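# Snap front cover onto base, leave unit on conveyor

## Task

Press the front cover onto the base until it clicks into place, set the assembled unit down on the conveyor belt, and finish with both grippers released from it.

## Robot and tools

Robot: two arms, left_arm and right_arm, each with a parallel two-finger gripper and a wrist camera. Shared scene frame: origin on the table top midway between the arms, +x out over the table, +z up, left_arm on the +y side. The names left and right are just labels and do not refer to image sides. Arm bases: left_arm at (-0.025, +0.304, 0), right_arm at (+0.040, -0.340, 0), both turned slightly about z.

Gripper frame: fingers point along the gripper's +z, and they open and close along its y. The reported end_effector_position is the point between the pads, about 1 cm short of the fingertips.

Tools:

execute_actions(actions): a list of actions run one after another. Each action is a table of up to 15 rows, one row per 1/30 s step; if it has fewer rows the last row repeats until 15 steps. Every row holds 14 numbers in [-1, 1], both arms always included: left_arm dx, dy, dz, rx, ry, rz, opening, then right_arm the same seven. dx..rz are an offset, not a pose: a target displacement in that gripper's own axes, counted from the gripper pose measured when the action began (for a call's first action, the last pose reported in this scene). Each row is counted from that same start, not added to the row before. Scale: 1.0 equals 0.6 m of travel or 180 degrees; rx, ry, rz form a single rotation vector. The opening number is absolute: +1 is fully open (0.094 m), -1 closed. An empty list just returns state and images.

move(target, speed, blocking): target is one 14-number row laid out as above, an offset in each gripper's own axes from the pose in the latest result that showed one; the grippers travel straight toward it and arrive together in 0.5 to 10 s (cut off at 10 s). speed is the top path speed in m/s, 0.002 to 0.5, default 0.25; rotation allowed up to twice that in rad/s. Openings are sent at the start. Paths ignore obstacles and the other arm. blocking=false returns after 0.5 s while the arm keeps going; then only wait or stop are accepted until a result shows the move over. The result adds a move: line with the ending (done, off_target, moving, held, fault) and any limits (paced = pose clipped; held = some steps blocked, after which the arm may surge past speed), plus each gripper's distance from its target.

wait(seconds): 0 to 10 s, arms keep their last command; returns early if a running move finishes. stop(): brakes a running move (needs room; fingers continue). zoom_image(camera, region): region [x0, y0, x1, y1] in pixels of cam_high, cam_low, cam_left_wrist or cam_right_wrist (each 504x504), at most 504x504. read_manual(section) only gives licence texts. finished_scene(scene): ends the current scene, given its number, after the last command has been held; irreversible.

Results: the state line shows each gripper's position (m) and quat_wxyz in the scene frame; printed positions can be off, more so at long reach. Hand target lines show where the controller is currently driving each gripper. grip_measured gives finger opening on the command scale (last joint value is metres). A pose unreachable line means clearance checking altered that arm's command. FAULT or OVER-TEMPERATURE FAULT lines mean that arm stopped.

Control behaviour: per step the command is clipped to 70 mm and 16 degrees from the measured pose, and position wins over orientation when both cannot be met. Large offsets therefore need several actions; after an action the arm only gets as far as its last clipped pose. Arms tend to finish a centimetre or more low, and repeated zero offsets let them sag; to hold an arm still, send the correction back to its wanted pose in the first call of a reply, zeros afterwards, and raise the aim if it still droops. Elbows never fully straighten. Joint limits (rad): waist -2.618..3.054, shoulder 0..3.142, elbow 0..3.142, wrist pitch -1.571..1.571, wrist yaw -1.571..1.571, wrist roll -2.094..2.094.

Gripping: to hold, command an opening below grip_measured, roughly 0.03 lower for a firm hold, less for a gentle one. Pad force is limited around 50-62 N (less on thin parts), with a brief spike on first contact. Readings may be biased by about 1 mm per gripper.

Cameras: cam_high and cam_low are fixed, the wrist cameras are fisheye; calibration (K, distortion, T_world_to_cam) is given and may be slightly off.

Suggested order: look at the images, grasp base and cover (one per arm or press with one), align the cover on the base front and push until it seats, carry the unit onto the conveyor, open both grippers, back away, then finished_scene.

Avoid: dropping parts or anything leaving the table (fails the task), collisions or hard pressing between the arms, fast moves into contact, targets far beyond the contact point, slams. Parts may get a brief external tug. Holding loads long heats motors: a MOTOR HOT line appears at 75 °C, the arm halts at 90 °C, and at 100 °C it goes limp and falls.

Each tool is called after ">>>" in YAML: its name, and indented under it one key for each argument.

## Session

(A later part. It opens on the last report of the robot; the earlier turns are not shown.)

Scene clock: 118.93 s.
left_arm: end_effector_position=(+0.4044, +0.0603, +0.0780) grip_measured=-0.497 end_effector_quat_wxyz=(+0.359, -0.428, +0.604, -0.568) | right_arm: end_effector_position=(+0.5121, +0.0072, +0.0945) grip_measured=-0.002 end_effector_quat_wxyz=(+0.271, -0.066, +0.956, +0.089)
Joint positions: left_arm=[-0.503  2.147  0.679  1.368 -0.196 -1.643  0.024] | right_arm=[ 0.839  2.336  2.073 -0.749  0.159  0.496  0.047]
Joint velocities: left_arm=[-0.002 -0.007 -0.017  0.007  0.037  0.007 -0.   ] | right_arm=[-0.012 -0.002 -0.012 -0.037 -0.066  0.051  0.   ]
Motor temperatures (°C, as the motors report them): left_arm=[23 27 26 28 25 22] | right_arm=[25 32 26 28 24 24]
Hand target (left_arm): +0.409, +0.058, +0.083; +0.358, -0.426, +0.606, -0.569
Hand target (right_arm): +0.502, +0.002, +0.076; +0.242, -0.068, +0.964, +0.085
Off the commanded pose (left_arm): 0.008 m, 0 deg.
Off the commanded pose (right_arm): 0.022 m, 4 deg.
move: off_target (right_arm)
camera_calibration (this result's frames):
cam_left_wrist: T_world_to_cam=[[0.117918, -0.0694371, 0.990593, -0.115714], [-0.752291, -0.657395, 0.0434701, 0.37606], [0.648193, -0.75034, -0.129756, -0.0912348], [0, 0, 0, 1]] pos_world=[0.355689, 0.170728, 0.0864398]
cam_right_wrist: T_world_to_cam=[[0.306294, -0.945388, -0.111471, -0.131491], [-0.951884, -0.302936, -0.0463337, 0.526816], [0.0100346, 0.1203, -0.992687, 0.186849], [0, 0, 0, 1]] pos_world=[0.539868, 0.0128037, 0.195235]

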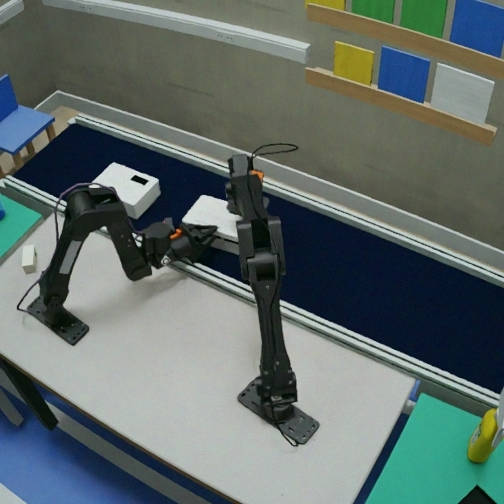

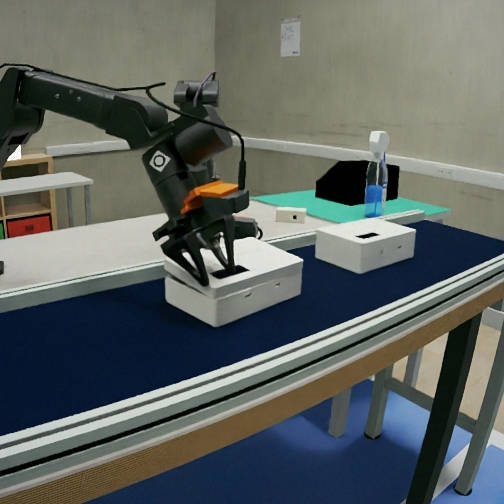

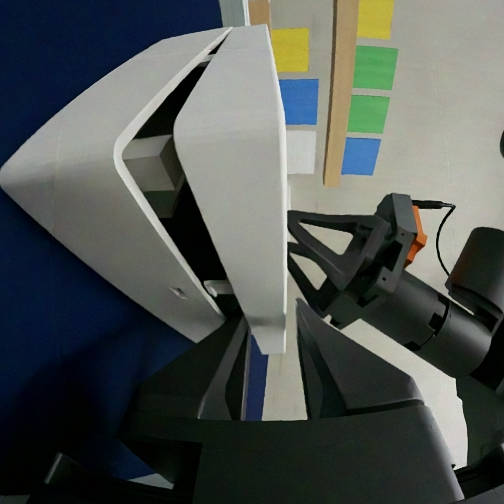

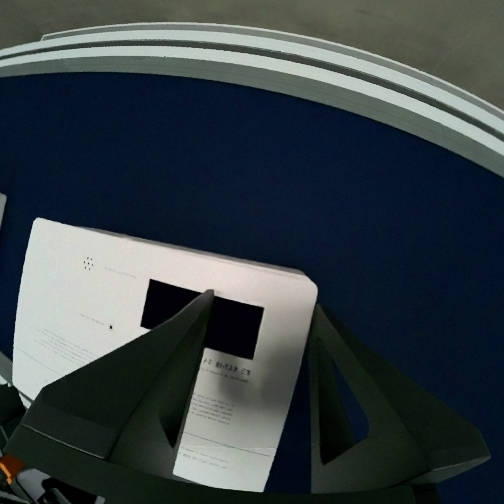

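>>> move:
  target: [0,-0.015,0.022,0,0,0,-0.5,0.031,-0.008,0.016,0,0.02,0,0.0]
  speed: 0.04

>>> move:
  target: [0,0,0,0,0,0,-1,0.03,-0.03,-0.09,0,0,0,0.0]
  speed: 0.1

Scene clock: 120.10 s.
left_arm: end_effector_position=(+0.4107, +0.0561, +0.0773) grip_measured=-0.497 end_effector_quat_wxyz=(+0.356, -0.431, +0.609, -0.563) | right_arm: end_effector_position=(+0.5120, +0.0072, +0.0945) grip_measured=-0.002 end_effector_quat_wxyz=(+0.271, -0.066, +0.956, +0.090)
Joint positions: left_arm=[-0.503  2.147  0.713  1.318 -0.196 -1.646  0.024] | right_arm=[ 0.839  2.336  2.073 -0.749  0.158  0.496  0.047]
Joint velocities: left_arm=[ 0.002 -0.007 -0.012  0.022 -0.022 -0.051 -0.   ] | right_arm=[-0.017 -0.002 -0.017  0.007 -0.051  0.022  0.   ]
Motor temperatures (°C, as the motors report them): left_arm=[23 27 26 28 25 22] | right_arm=[25 32 26 28 24 24]
Hand target (left_arm): +0.417, +0.056, +0.086; +0.359, -0.428, +0.604, -0.568
Hand target (right_arm): +0.502, +0.003, +0.076; +0.241, -0.069, +0.964, +0.087
Off the commanded pose (left_arm): 0.011 m, 1 deg.
Off the commanded pose (right_arm): 0.021 m, 4 deg.
move: off_target (left_arm, right_arm)
camera_calibration (this result's frames):
cam_left_wrist: T_world_to_cam=[[0.131671, -0.0759076, 0.988383, -0.121124], [-0.751486, -0.657882, 0.0495866, 0.377281], [0.646476, -0.749285, -0.143667, -0.0967891], [0, 0, 0, 1]] pos_world=[0.362042, 0.166489, 0.0871031]
cam_right_wrist: T_world_to_cam=[[0.306598, -0.945234, -0.111935, -0.131511], [-0.951794, -0.303309, -0.0457437, 0.526601], [0.00928753, 0.120564, -0.992662, 0.187154], [0, 0, 0, 1]] pos_world=[0.539799, 0.0128498, 0.195149]

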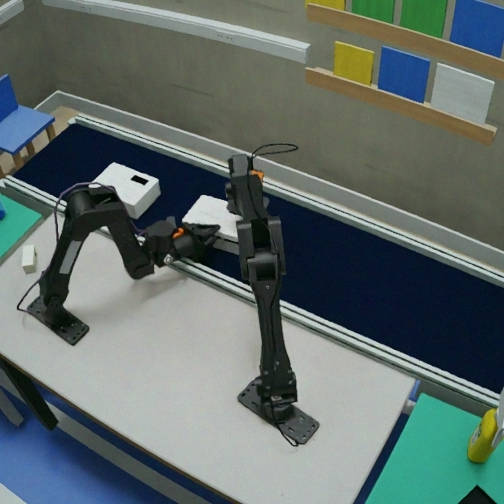

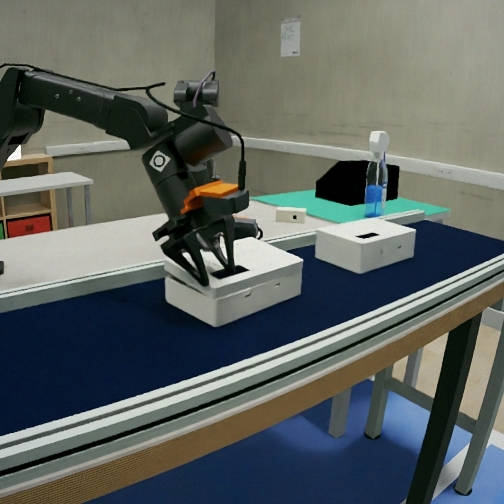

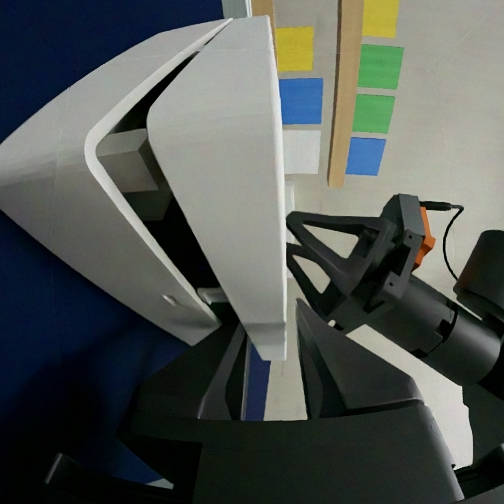

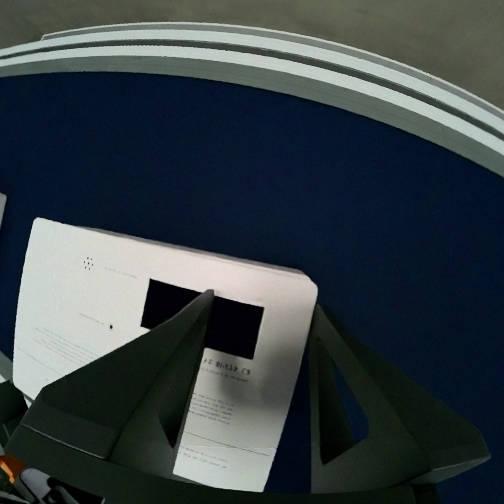

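Scene clock: 121.10 s.
left_arm: end_effector_position=(+0.4111, +0.0559, +0.0820) grip_measured=-0.656 end_effector_quat_wxyz=(+0.357, -0.431, +0.602, -0.570) | right_arm: end_effector_position=(+0.4772, -0.0215, +0.1284) grip_measured=-0.002 end_effector_quat_wxyz=(+0.272, -0.066, +0.956, +0.089)
Joint positions: left_arm=[-0.503  2.144  0.713  1.333 -0.197 -1.653  0.016] | right_arm=[ 0.839  2.118  1.848 -0.74   0.16   0.496  0.047]
Joint velocities: left_arm=[-0.002 -0.007  0.007 -0.037  0.007 -0.007 -0.   ] | right_arm=[-0.027  0.012 -0.012  0.007  0.022 -0.037 -0.001]
Motor temperatures (°C, as the motors report them): left_arm=[23 27 26 28 25 22] | right_arm=[25 32 26 28 24 24]
Hand target (left_arm): +0.411, +0.056, +0.077; +0.356, -0.431, +0.609, -0.563
Hand target (right_arm): +0.473, -0.023, +0.128; +0.270, -0.067, +0.956, +0.089
Off the commanded pose (left_arm): 0.005 m, 1 deg.
Off the commanded pose (right_arm): 0.005 m, 0 deg.
move: done
camera_calibration (this result's frames):
cam_left_wrist: T_world_to_cam=[[0.120157, -0.0601298, 0.990932, -0.122226], [-0.751354, -0.657912, 0.0511844, 0.377049], [0.648868, -0.750691, -0.124231, -0.0990378], [0, 0, 0, 1]] pos_world=[0.362246, 0.166368, 0.0895149]
cam_right_wrist: T_world_to_cam=[[0.305816, -0.945587, -0.11109, -0.143899], [-0.952006, -0.302143, -0.0489332, 0.486883], [0.0127056, 0.120723, -0.992605, 0.222976], [0, 0, 0, 1]] pos_world=[0.504688, -0.0158786, 0.229166]

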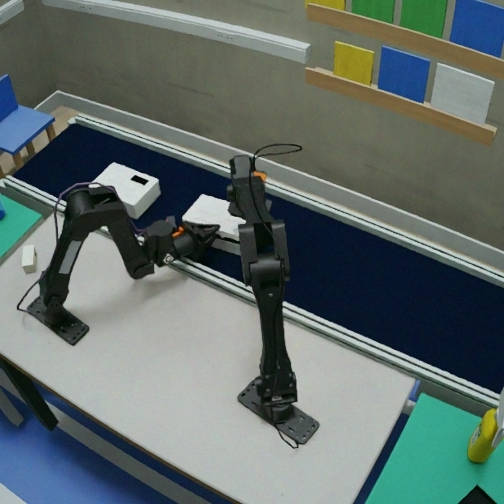

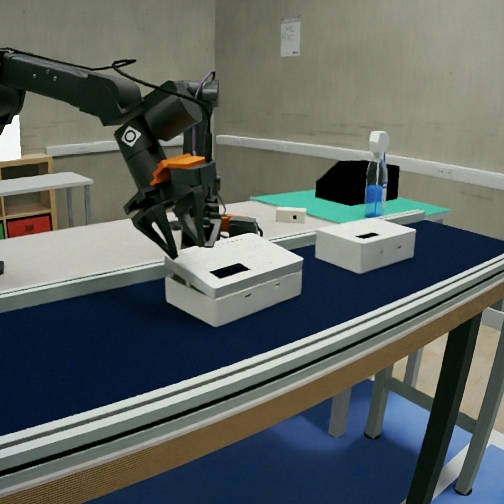

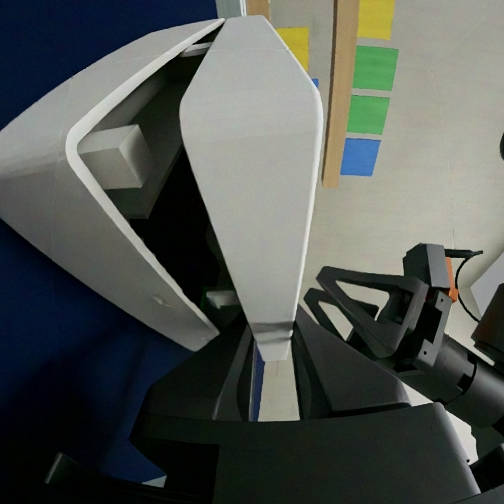

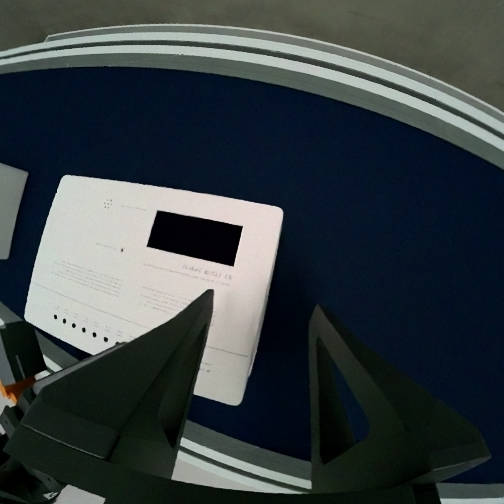

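>>> move:
  target: [0.007,-0.012,-0.016,0,0,0,-1,0,-0.1,-0.04,0,0,0,0.0]
  speed: 0.05

>>> move:
  target: [0,-0.045,0,0.03,0,0.02,-1,0,0,0,0,0,0,0.0]
  speed: 0.05

Scene clock: 122.90 s.
left_arm: end_effector_position=(+0.4063, +0.0569, +0.0845) grip_measured=-0.656 end_effector_quat_wxyz=(+0.352, -0.433, +0.603, -0.569) | right_arm: end_effector_position=(+0.4757, -0.0817, +0.1350) grip_measured=-0.002 end_effector_quat_wxyz=(+0.267, -0.064, +0.958, +0.083)
Joint positions: left_arm=[-0.507  2.118  0.692  1.319 -0.197 -1.66   0.016] | right_arm=[ 0.73   1.975  1.671 -0.709  0.108  0.408  0.047]
Joint velocities: left_arm=[ 0.002  0.007  0.012 -0.066 -0.007  0.022 -0.   ] | right_arm=[-0.012 -0.007 -0.007  0.007  0.007 -0.022 -0.   ]
Motor temperatures (°C, as the motors report them): left_arm=[23 28 26 29 25 22] | right_arm=[25 32 26 28 24 24]
Hand target (left_arm): +0.402, +0.056, +0.090; +0.356, -0.431, +0.602, -0.570
Hand target (right_arm): +0.476, -0.085, +0.140; +0.272, -0.066, +0.956, +0.088
Off the commanded pose (left_arm): 0.008 m, 1 deg.
Off the commanded pose (right_arm): 0.006 m, 1 deg.
move: done
camera_calibration (this result's frames):
cam_left_wrist: T_world_to_cam=[[0.128983, -0.0581009, 0.989943, -0.127637], [-0.752631, -0.655741, 0.0595764, 0.373648], [0.645685, -0.752747, -0.128308, -0.0930469], [0, 0, 0, 1]] pos_world=[0.357761, 0.16756, 0.0921538]
cam_right_wrist: T_world_to_cam=[[0.297694, -0.949027, -0.103567, -0.197086], [-0.95466, -0.295729, -0.0341948, 0.467349], [0.00182405, 0.109051, -0.994035, 0.241232], [0, 0, 0, 1]] pos_world=[0.50439, -0.0751378, 0.235363]

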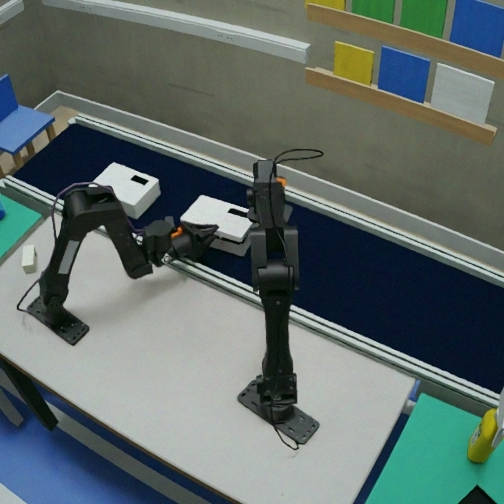

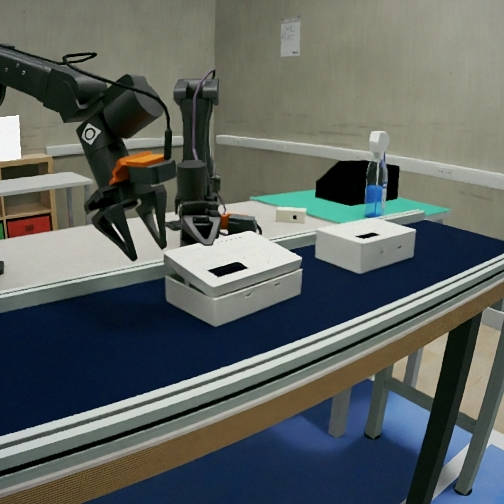

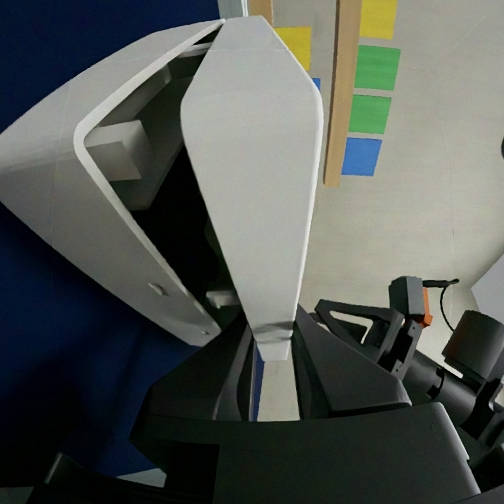

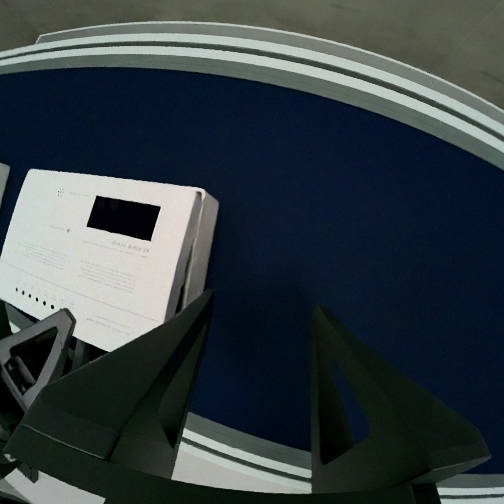

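Scene clock: 124.33 s.
left_arm: end_effector_position=(+0.4070, +0.0564, +0.0959) grip_measured=-0.656 end_effector_quat_wxyz=(+0.376, -0.409, +0.601, -0.574) | right_arm: end_effector_position=(+0.4757, -0.0816, +0.1350) grip_measured=-0.002 end_effector_quat_wxyz=(+0.267, -0.064, +0.958, +0.083)
Joint positions: left_arm=[-0.507  2.118  0.692  1.366 -0.197 -1.6    0.016] | right_arm=[ 0.73   1.975  1.671 -0.709  0.108  0.408  0.047]
Joint velocities: left_arm=[ 0.002 -0.012 -0.007  0.007 -0.022 -0.022 -0.   ] | right_arm=[ 0.022 -0.007 -0.007 -0.051 -0.037 -0.007 -0.   ]
Motor temperatures (°C, as the motors report them): left_arm=[23 28 26 29 25 22] | right_arm=[25 32 26 28 24 24]
Hand target (left_arm): +0.409, +0.058, +0.111; +0.390, -0.397, +0.590, -0.585
Hand target (right_arm): +0.476, -0.082, +0.135; +0.267, -0.064, +0.958, +0.083
Off the commanded pose (left_arm): 0.016 m, 3 deg.
Off the commanded pose (right_arm): 0.000 m, 0 deg.
move: off_target (left_arm)
camera_calibration (this result's frames):
cam_left_wrist: T_world_to_cam=[[0.0674089, -0.0869648, 0.993928, -0.112808], [-0.757443, -0.652877, -0.00575385, 0.381276], [0.649413, -0.752456, -0.109881, -0.0957929], [0, 0, 0, 1]] pos_world=[0.358608, 0.167036, 0.103791]
cam_right_wrist: T_world_to_cam=[[0.297867, -0.948939, -0.103878, -0.197054], [-0.954606, -0.295912, -0.0341082, 0.467282], [0.00162794, 0.109322, -0.994005, 0.241331], [0, 0, 0, 1]] pos_world=[0.504373, -0.0751004, 0.235353]

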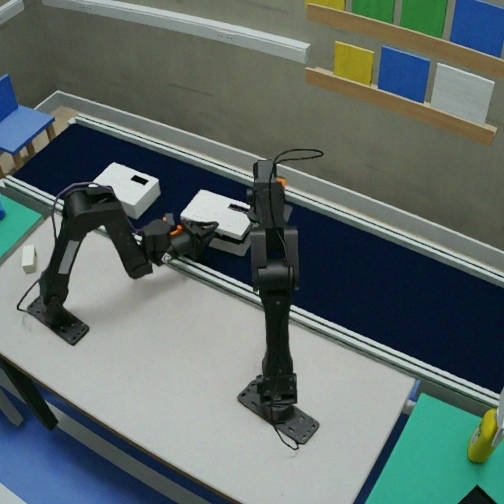

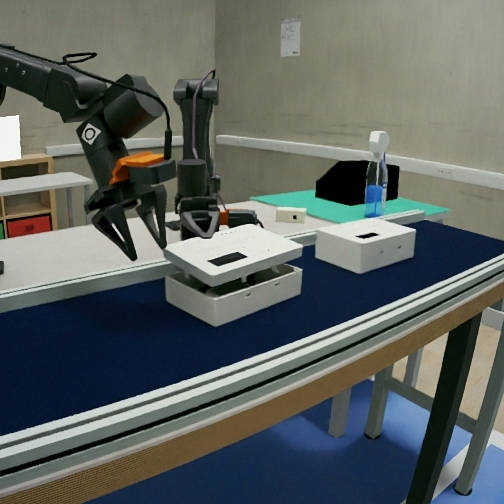

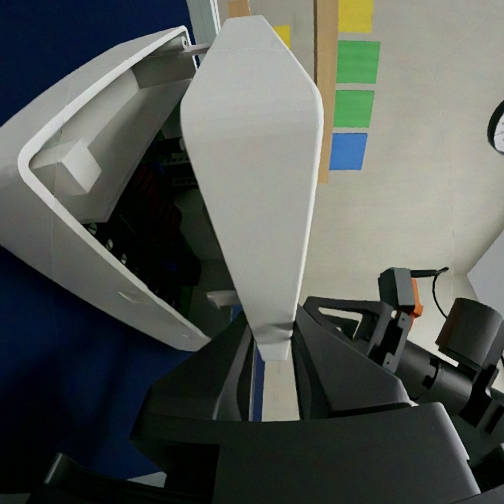

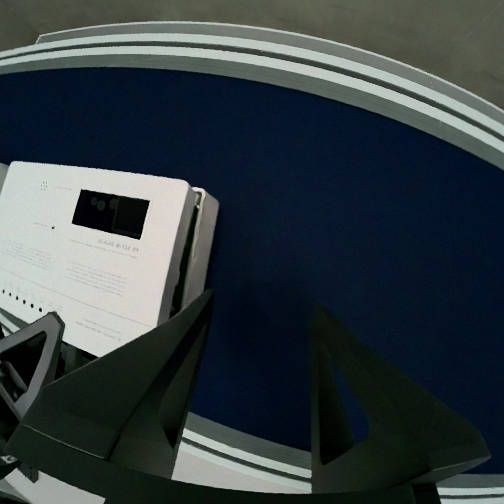

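>>> move:
  target: [-0.012,-0.005,0.015,0.035,0,0,-1,0,0,0,0,0,0,0.0]
  speed: 0.04

>>> zoom_image:
  camera: "cam_low"
  region: [140,200,320,340]

Scene clock: 126.23 s.
left_arm: end_effector_position=(+0.4114, +0.0606, +0.0861) grip_measured=-0.656 end_effector_quat_wxyz=(+0.386, -0.402, +0.580, -0.594) | right_arm: end_effector_position=(+0.4757, -0.0816, +0.1350) grip_measured=-0.002 end_effector_quat_wxyz=(+0.267, -0.064, +0.958, +0.083)
Joint positions: left_arm=[-0.491  2.23   0.707  1.526 -0.187 -1.6    0.016] | right_arm=[ 0.73   1.975  1.671 -0.709  0.108  0.408  0.047]
Joint velocities: left_arm=[-0.017  0.017 -0.007  0.022  0.022 -0.037  0.   ] | right_arm=[ 0.002  0.002 -0.022 -0.051  0.037  0.066  0.   ]
Motor temperatures (°C, as the motors report them): left_arm=[23 28 26 29 25 22] | right_arm=[25 32 26 28 24 24]
Hand target (left_arm): +0.417, +0.060, +0.098; +0.398, -0.387, +0.570, -0.606
Hand target (right_arm): +0.476, -0.082, +0.135; +0.267, -0.064, +0.958, +0.083
Off the commanded pose (left_arm): 0.014 m, 3 deg.
Off the commanded pose (right_arm): 0.000 m, 0 deg.
move: off_target (left_arm)
camera_calibration (this result's frames):
cam_left_wrist: T_world_to_cam=[[0.016561, -0.0525487, 0.998481, -0.0845506], [-0.753228, -0.657388, -0.0221043, 0.387157], [0.657551, -0.751718, -0.0504682, -0.105029], [0, 0, 0, 1]] pos_world=[0.362079, 0.171117, 0.0876794]
cam_right_wrist: T_world_to_cam=[[0.297867, -0.948939, -0.103878, -0.197054], [-0.954606, -0.295912, -0.0341082, 0.467282], [0.00162794, 0.109322, -0.994005, 0.241331], [0, 0, 0, 1]] pos_world=[0.504373, -0.0751004, 0.235353]

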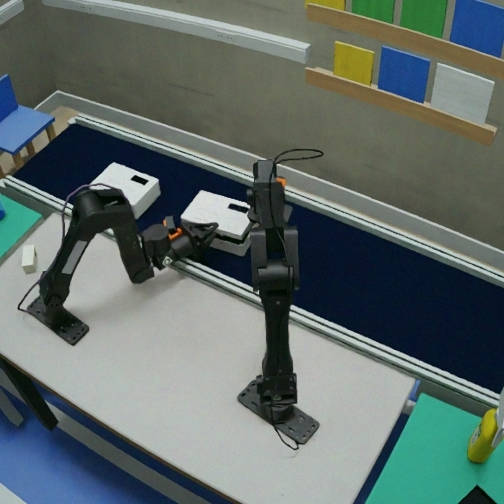

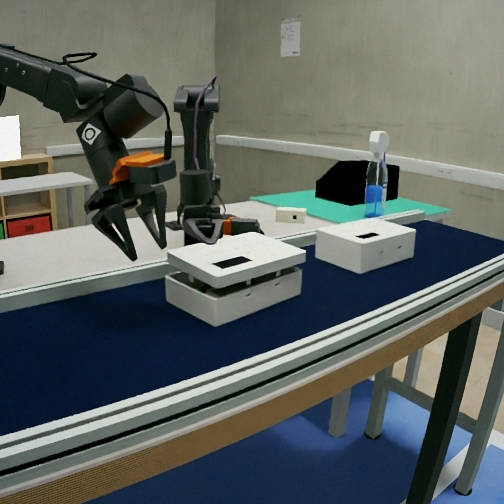

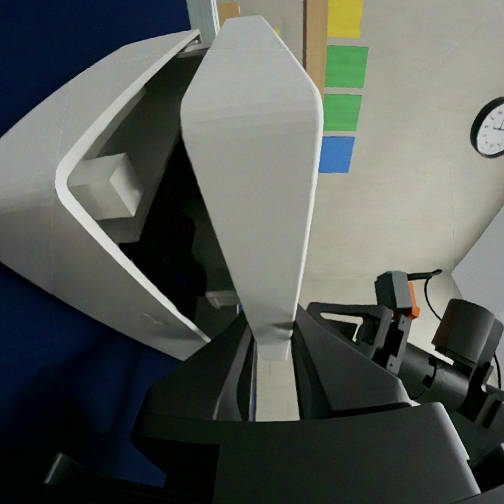

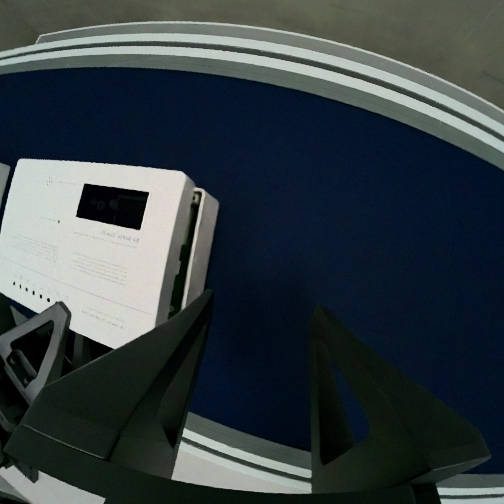

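Region (140, 200, 320, 340) of cam_low's 504x504 image, scaled by 2.800, with more detail than that image has.

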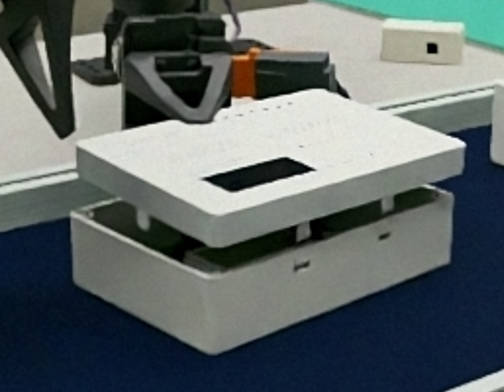

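>>> move:
  target: [0.004,-0.012,0.015,0.01,0,0,-1,0,0,0,0,0,0,0.0]
  speed: 0.03

>>> zoom_image:
  camera: "cam_low"
  region: [140,200,320,340]

Scene clock: 127.20 s.
left_arm: end_effector_position=(+0.4144, +0.0585, +0.0883) grip_measured=-0.656 end_effector_quat_wxyz=(+0.386, -0.401, +0.577, -0.598) | right_arm: end_effector_position=(+0.4757, -0.0816, +0.1350) grip_measured=-0.002 end_effector_quat_wxyz=(+0.267, -0.064, +0.958, +0.083)
Joint positions: left_arm=[-0.491  2.237  0.723  1.528 -0.187 -1.603  0.016] | right_arm=[ 0.73   1.975  1.671 -0.709  0.108  0.408  0.047]
Joint velocities: left_arm=[ 0.002  0.007 -0.002 -0.066  0.051 -0.022  0.   ] | right_arm=[-0.022  0.017  0.027 -0.007 -0.066  0.022 -0.   ]
Motor temperatures (°C, as the motors report them): left_arm=[23 28 26 29 25 22] | right_arm=[25 32 26 28 24 24]
Hand target (left_arm): +0.419, +0.055, +0.093; +0.392, -0.396, +0.571, -0.603
Hand target (right_arm): +0.476, -0.082, +0.135; +0.267, -0.064, +0.958, +0.083
Off the commanded pose (left_arm): 0.008 m, 1 deg.
Off the commanded pose (right_arm): 0.000 m, 0 deg.
move: done
camera_calibration (this result's frames):
cam_left_wrist: T_world_to_cam=[[0.00860828, -0.0442745, 0.998982, -0.0841104], [-0.753315, -0.65727, -0.0226386, 0.38821], [0.657604, -0.752353, -0.0390106, -0.109426], [0, 0, 0, 1]] pos_world=[0.365127, 0.169108, 0.0885446]
cam_right_wrist: T_world_to_cam=[[0.297867, -0.948939, -0.103878, -0.197054], [-0.954606, -0.295912, -0.0341082, 0.467282], [0.00162794, 0.109322, -0.994005, 0.241331], [0, 0, 0, 1]] pos_world=[0.504373, -0.0751004, 0.235353]

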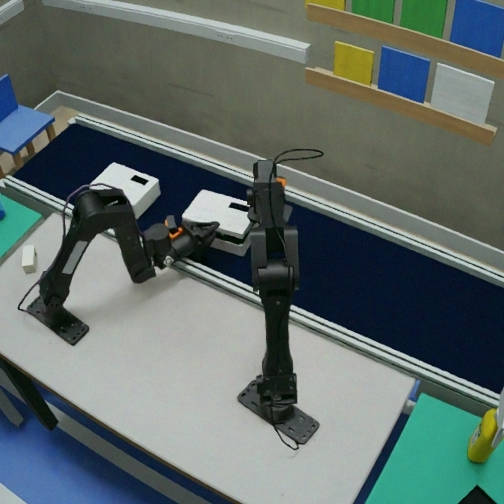

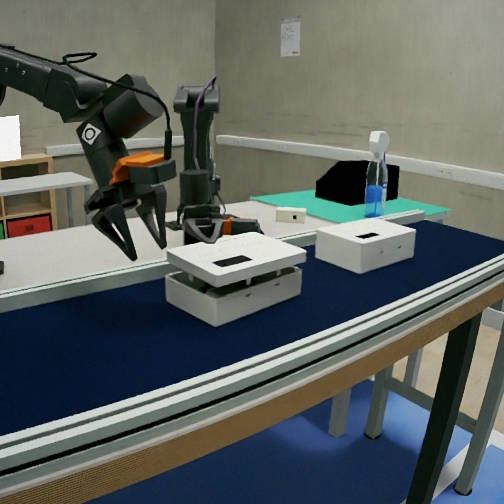

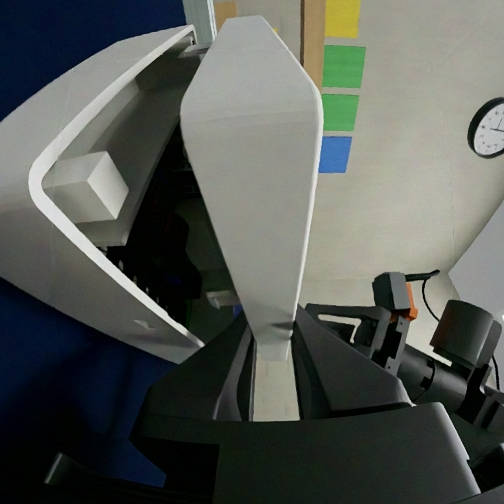

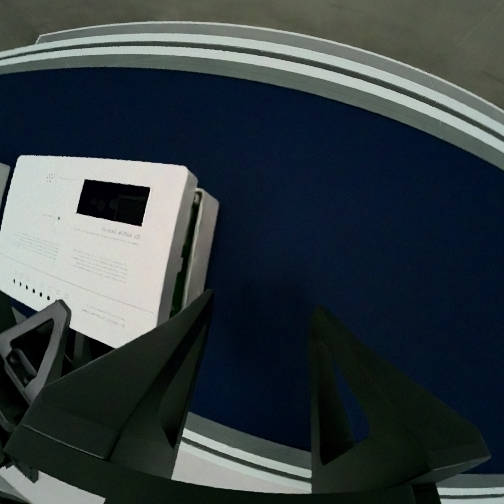

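Region (140, 200, 320, 340) of cam_low's 504x504 image, scaled by 2.800, with more detail than that image has.

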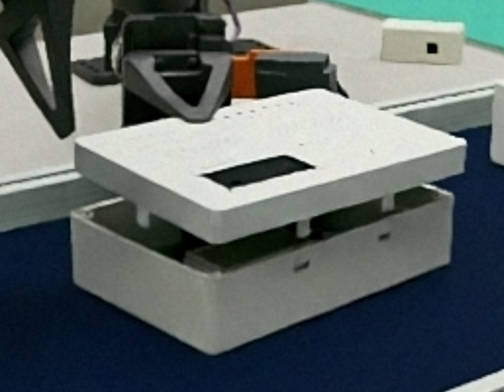

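>>> move:
  target: [0.007,0.01,0.003,0.01,0,0,-1,0,0,0,0,0,0,0.0]
  speed: 0.02

>>> zoom_image:
  camera: "cam_low"
  region: [140,200,320,340]

Scene clock: 128.47 s.
left_arm: end_effector_position=(+0.4129, +0.0590, +0.0797) grip_measured=-0.656 end_effector_quat_wxyz=(+0.385, -0.402, +0.575, -0.600) | right_arm: end_effector_position=(+0.4757, -0.0816, +0.1350) grip_measured=-0.002 end_effector_quat_wxyz=(+0.267, -0.064, +0.958, +0.083)
Joint positions: left_arm=[-0.492  2.276  0.723  1.57  -0.187 -1.606  0.016] | right_arm=[ 0.73   1.975  1.671 -0.709  0.108  0.408  0.047]
Joint velocities: left_arm=[ 0.007  0.017  0.037  0.037  0.051  0.007 -0.001] | right_arm=[ 0.017  0.007  0.007  0.022  0.037 -0.022  0.   ]
Motor temperatures (°C, as the motors report them): left_arm=[23 28 26 30 25 22] | right_arm=[25 32 26 28 24 24]
Hand target (left_arm): +0.414, +0.054, +0.082; +0.391, -0.397, +0.570, -0.604
Hand target (right_arm): +0.476, -0.082, +0.135; +0.267, -0.064, +0.958, +0.083
Off the commanded pose (left_arm): 0.006 m, 2 deg.
Off the commanded pose (right_arm): 0.000 m, 0 deg.
joint sent to its limit (left arm) — the command would take joint 4 (wrist pitch) past its upper limit, so that joint was sent only as far as its limit.
move: done
camera_calibration (this result's frames):
cam_left_wrist: T_world_to_cam=[[0.00732235, -0.0394458, 0.999195, -0.0752364], [-0.753822, -0.656762, -0.0204032, 0.387237], [0.657038, -0.753066, -0.0345442, -0.108501], [0, 0, 0, 1]] pos_world=[0.363748, 0.169647, 0.0793286]
cam_right_wrist: T_world_to_cam=[[0.297867, -0.948939, -0.103878, -0.197054], [-0.954606, -0.295912, -0.0341082, 0.467282], [0.00162794, 0.109322, -0.994005, 0.241331], [0, 0, 0, 1]] pos_world=[0.504373, -0.0751004, 0.235353]

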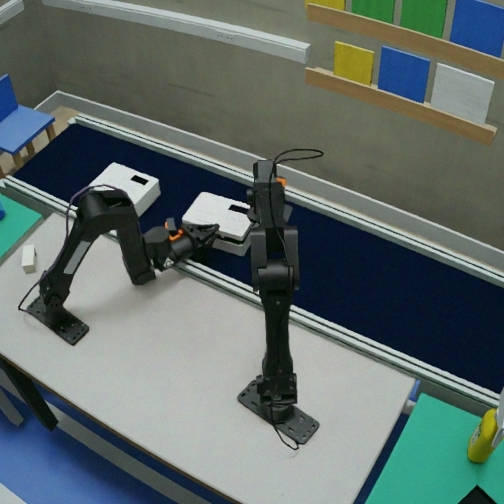

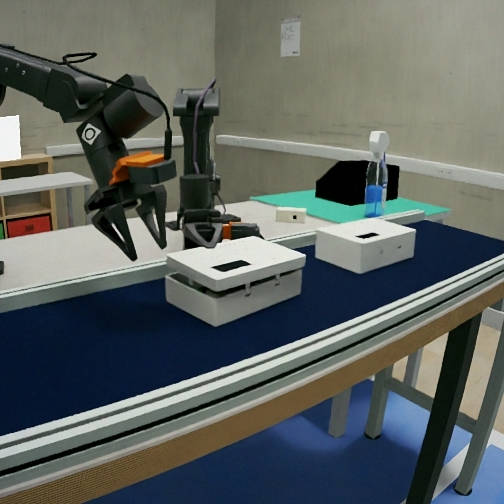

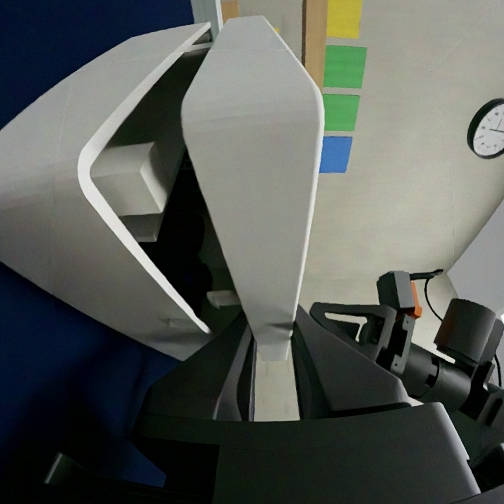

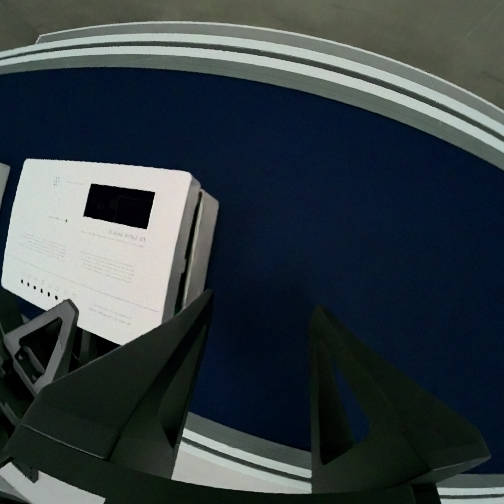

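Region (140, 200, 320, 340) of cam_low's 504x504 image, scaled by 2.800, with more detail than that image has.

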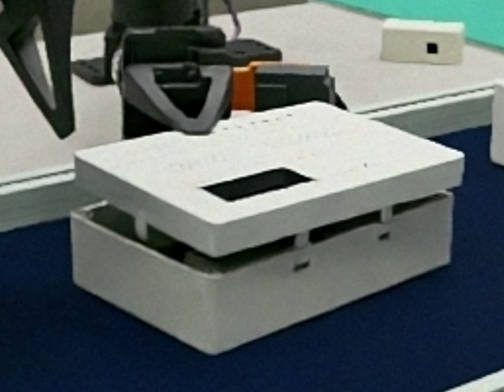

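>>> execute_actions:
  actions: []

Scene clock: 128.87 s.
left_arm: end_effector_position=(+0.4129, +0.0590, +0.0798) grip_measured=-0.656 end_effector_quat_wxyz=(+0.385, -0.402, +0.575, -0.600) | right_arm: end_effector_position=(+0.4757, -0.0816, +0.1350) grip_measured=-0.002 end_effector_quat_wxyz=(+0.267, -0.064, +0.958, +0.083)
Joint positions: left_arm=[-0.492  2.276  0.723  1.571 -0.187 -1.606  0.016] | right_arm=[ 0.73   1.975  1.671 -0.709  0.108  0.408  0.047]
Joint velocities: left_arm=[-0.002 -0.002 -0.017  0.037 -0.037  0.037  0.002] | right_arm=[-0.022 -0.012  0.002 -0.007 -0.007 -0.051 -0.001]
Motor temperatures (°C, as the motors report them): left_arm=[23 28 26 30 25 22] | right_arm=[25 32 26 28 24 24]
Hand target (left_arm): +0.414, +0.054, +0.083; +0.391, -0.397, +0.570, -0.604
Hand target (right_arm): +0.476, -0.082, +0.135; +0.267, -0.064, +0.958, +0.083
Off the commanded pose (left_arm): 0.006 m, 2 deg.
Off the commanded pose (right_arm): 0.000 m, 0 deg.
camera_calibration (this result's frames):
cam_left_wrist: T_world_to_cam=[[0.00700294, -0.0392378, 0.999205, -0.0752111], [-0.753816, -0.656766, -0.0205074, 0.387245], [0.657049, -0.753073, -0.0341774, -0.108529], [0, 0, 0, 1]] pos_world=[0.363747, 0.169647, 0.0793835]
cam_right_wrist: T_world_to_cam=[[0.297867, -0.948939, -0.103878, -0.197054], [-0.954606, -0.295912, -0.0341082, 0.467282], [0.00162794, 0.109322, -0.994005, 0.241331], [0, 0, 0, 1]] pos_world=[0.504373, -0.0751004, 0.235353]

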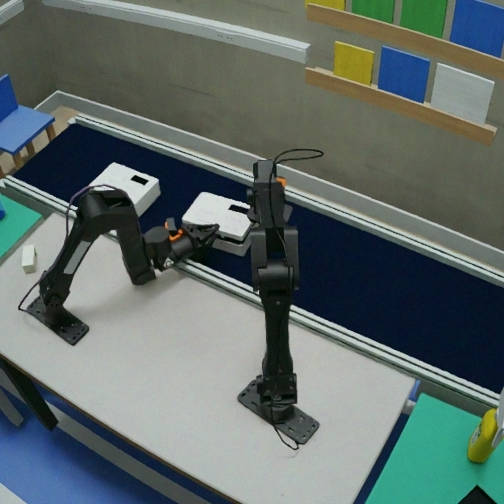

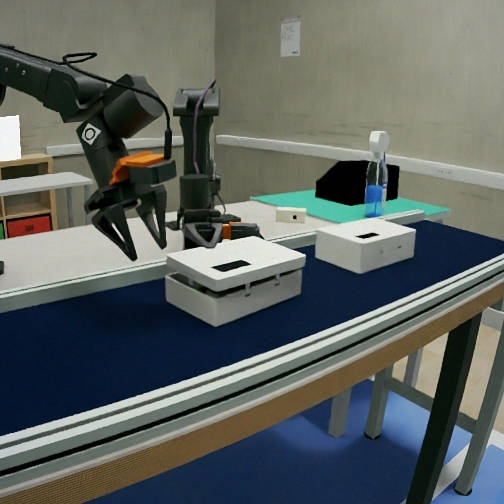

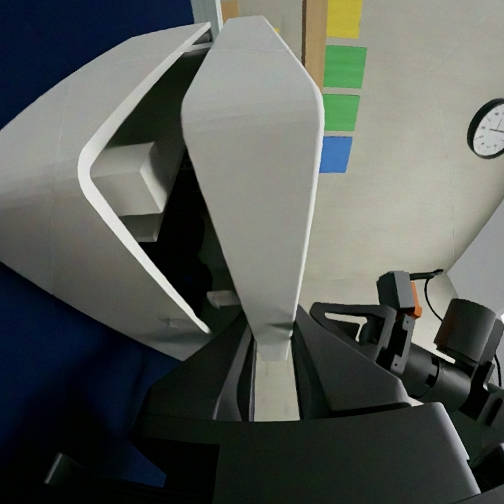

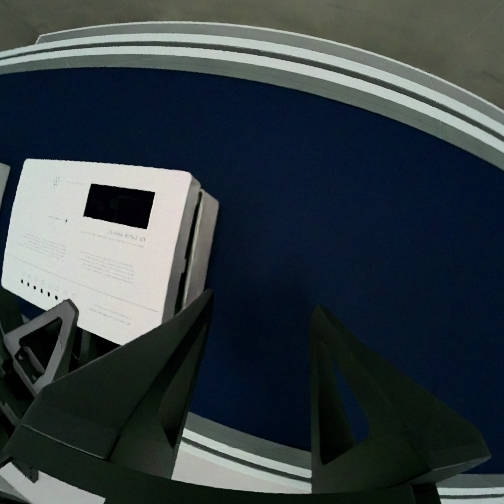

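>>> move:
  target: [0,0,0,0,0,0,-0.5, 0,0,0,0,0,0,0]
  speed: 0.05

>>> move:
  target: [0,-0.003,-0.08,0,0,0,-0.5, 0,0,0,0,0,0,0]
  speed: 0.04

Scene clock: 129.70 s.
left_arm: end_effector_position=(+0.4129, +0.0590, +0.0798) grip_measured=-0.502 end_effector_quat_wxyz=(+0.385, -0.402, +0.575, -0.600) | right_arm: end_effector_position=(+0.4757, -0.0816, +0.1350) grip_measured=-0.002 end_effector_quat_wxyz=(+0.267, -0.064, +0.958, +0.083)
Joint positions: left_arm=[-0.492  2.276  0.723  1.571 -0.187 -1.608  0.023] | right_arm=[ 0.73   1.975  1.671 -0.709  0.108  0.408  0.047]
Joint velocities: left_arm=[-0.002 -0.012 -0.002 -0.007  0.022 -0.037  0.001] | right_arm=[-0.002  0.007 -0.012 -0.022  0.066 -0.022 -0.   ]
Motor temperatures (°C, as the motors report them): left_arm=[23 28 26 30 25 22] | right_arm=[25 32 26 28 24 24]
Hand target (left_arm): +0.413, +0.059, +0.080; +0.385, -0.401, +0.575, -0.600
Hand target (right_arm): +0.476, -0.082, +0.135; +0.267, -0.064, +0.958, +0.083
Off the commanded pose (left_arm): 0.000 m, 0 deg.
Off the commanded pose (right_arm): 0.000 m, 0 deg.
move: done
camera_calibration (this result's frames):
cam_left_wrist: T_world_to_cam=[[0.0077268, -0.0374757, 0.999268, -0.075619], [-0.753851, -0.656777, -0.0188021, 0.387124], [0.657, -0.753153, -0.0333259, -0.108573], [0, 0, 0, 1]] pos_world=[0.36375, 0.169648, 0.0792241]
cam_right_wrist: T_world_to_cam=[[0.297867, -0.948939, -0.103878, -0.197054], [-0.954606, -0.295912, -0.0341082, 0.467282], [0.00162794, 0.109322, -0.994005, 0.241331], [0, 0, 0, 1]] pos_world=[0.504373, -0.0751004, 0.235353]

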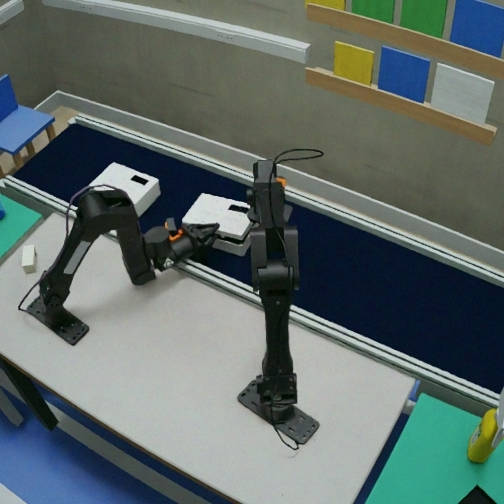

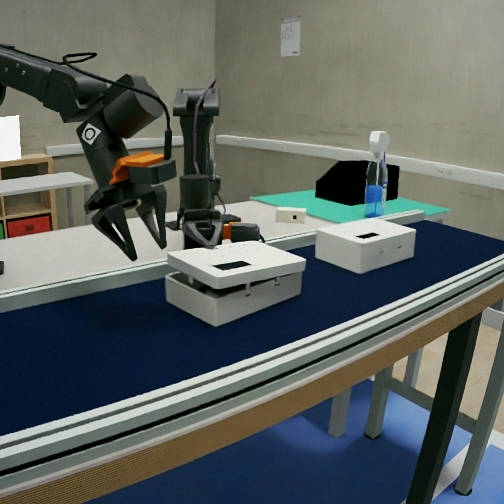

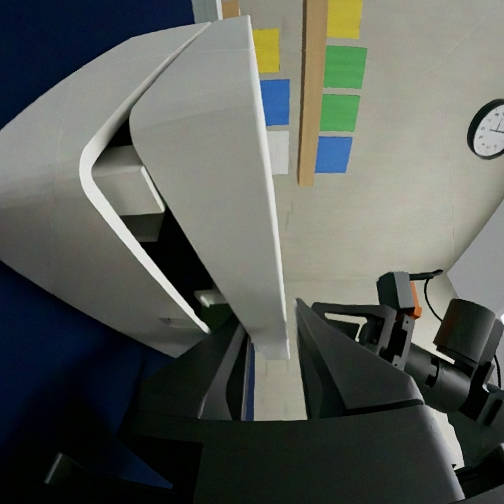

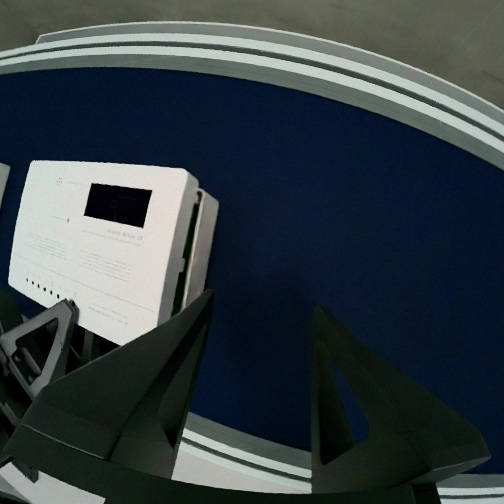

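Scene clock: 131.17 s.
left_arm: end_effector_position=(+0.3762, +0.0780, +0.0859) grip_measured=-0.502 end_effector_quat_wxyz=(+0.381, -0.415, +0.582, -0.586) | right_arm: end_effector_position=(+0.4757, -0.0816, +0.1350) grip_measured=-0.002 end_effector_quat_wxyz=(+0.267, -0.064, +0.958, +0.083)
Joint positions: left_arm=[-0.517  2.153  0.541  1.589 -0.227 -1.618  0.023] | right_arm=[ 0.73   1.975  1.671 -0.709  0.108  0.408  0.047]
Joint velocities: left_arm=[ 0.002  0.007 -0.012  0.051 -0.022 -0.066  0.   ] | right_arm=[-0.007 -0.012 -0.007  0.066  0.037 -0.007  0.   ]
Motor temperatures (°C, as the motors report them): left_arm=[23 28 26 30 25 22] | right_arm=[25 32 26 28 24 24]
Hand target (left_arm): +0.369, +0.076, +0.082; +0.374, -0.415, +0.590, -0.582
Hand target (right_arm): +0.476, -0.082, +0.135; +0.267, -0.064, +0.958, +0.083
Off the commanded pose (left_arm): 0.009 m, 2 deg.
Off the commanded pose (right_arm): 0.000 m, 0 deg.
joint sent to its limit (left arm) — the command would take joint 4 (wrist pitch) past its upper limit, so that joint was sent only as far as its limit.
move: done
camera_calibration (this result's frames):
cam_left_wrist: T_world_to_cam=[[0.0459261, -0.0506293, 0.997661, -0.094013], [-0.743552, -0.668678, 0.000294444, 0.36742], [0.667099, -0.741826, -0.0683553, -0.0716638], [0, 0, 0, 1]] pos_world=[0.32532, 0.187764, 0.0887863]
cam_right_wrist: T_world_to_cam=[[0.297867, -0.948939, -0.103878, -0.197054], [-0.954606, -0.295912, -0.0341082, 0.467282], [0.00162794, 0.109322, -0.994005, 0.241331], [0, 0, 0, 1]] pos_world=[0.504373, -0.0751004, 0.235353]

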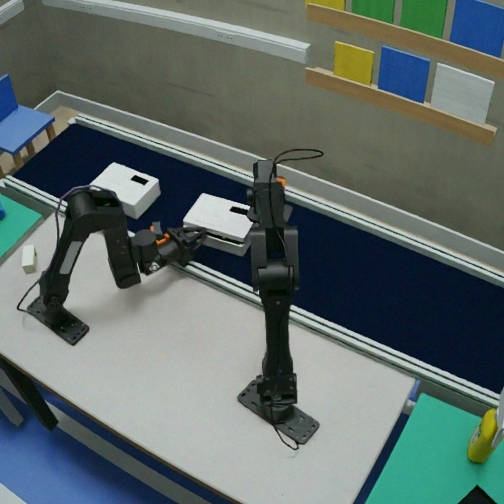

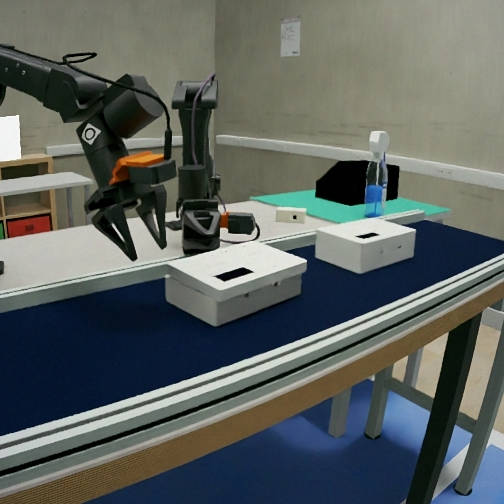

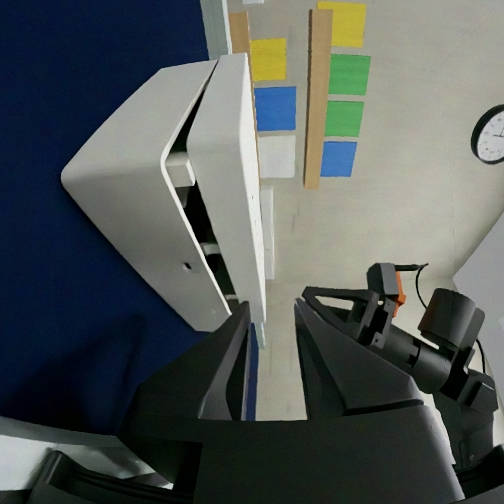

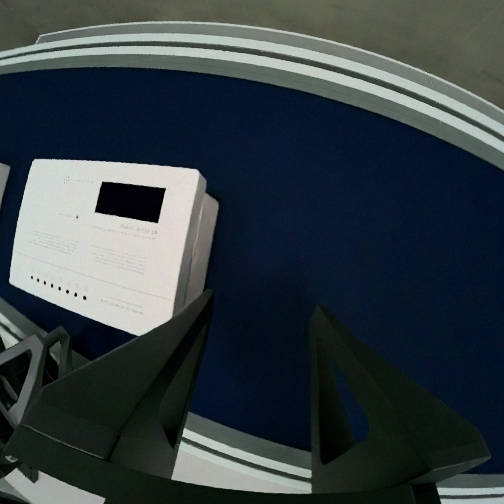

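>>> zoom_image:
  camera: "cam_left_wrist"
  region: [130, 130, 310, 340]

Region (130, 130, 310, 340) of cam_left_wrist's 504x504 image, scaled by 2.400, with more detail than that image has; it fills the left 432 columns of this view, and the rest is white.

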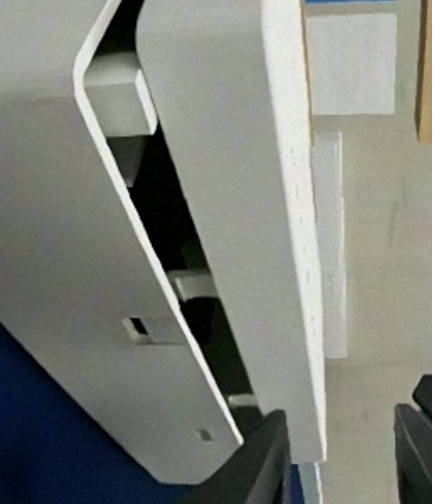

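>>> zoom_image:
  camera: "cam_low"
  region: [150, 220, 330, 340]

>>> zoom_image:
  camera: "cam_high"
  region: [160, 180, 280, 270]

Region (150, 220, 330, 340) of cam_low's 504x504 image, scaled by 2.800, with more detail than that image has.

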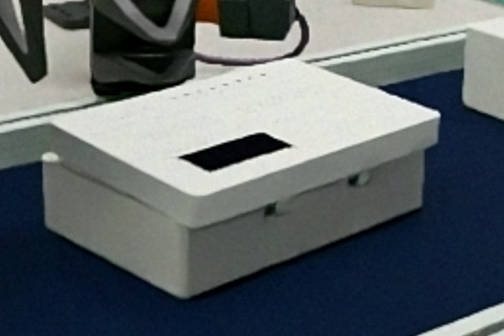

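Region (160, 180, 280, 270) of cam_high's 504x504 image, scaled by 4.200, with more detail than that image has; it fills the top 378 rows of this view, and the rest is white.

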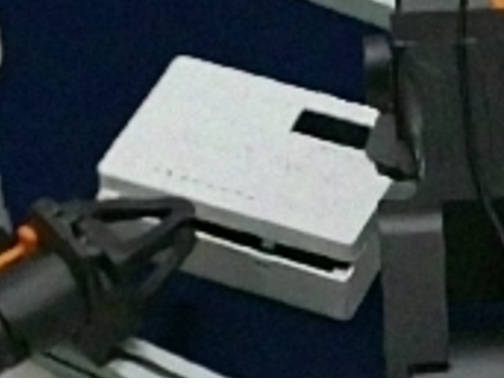

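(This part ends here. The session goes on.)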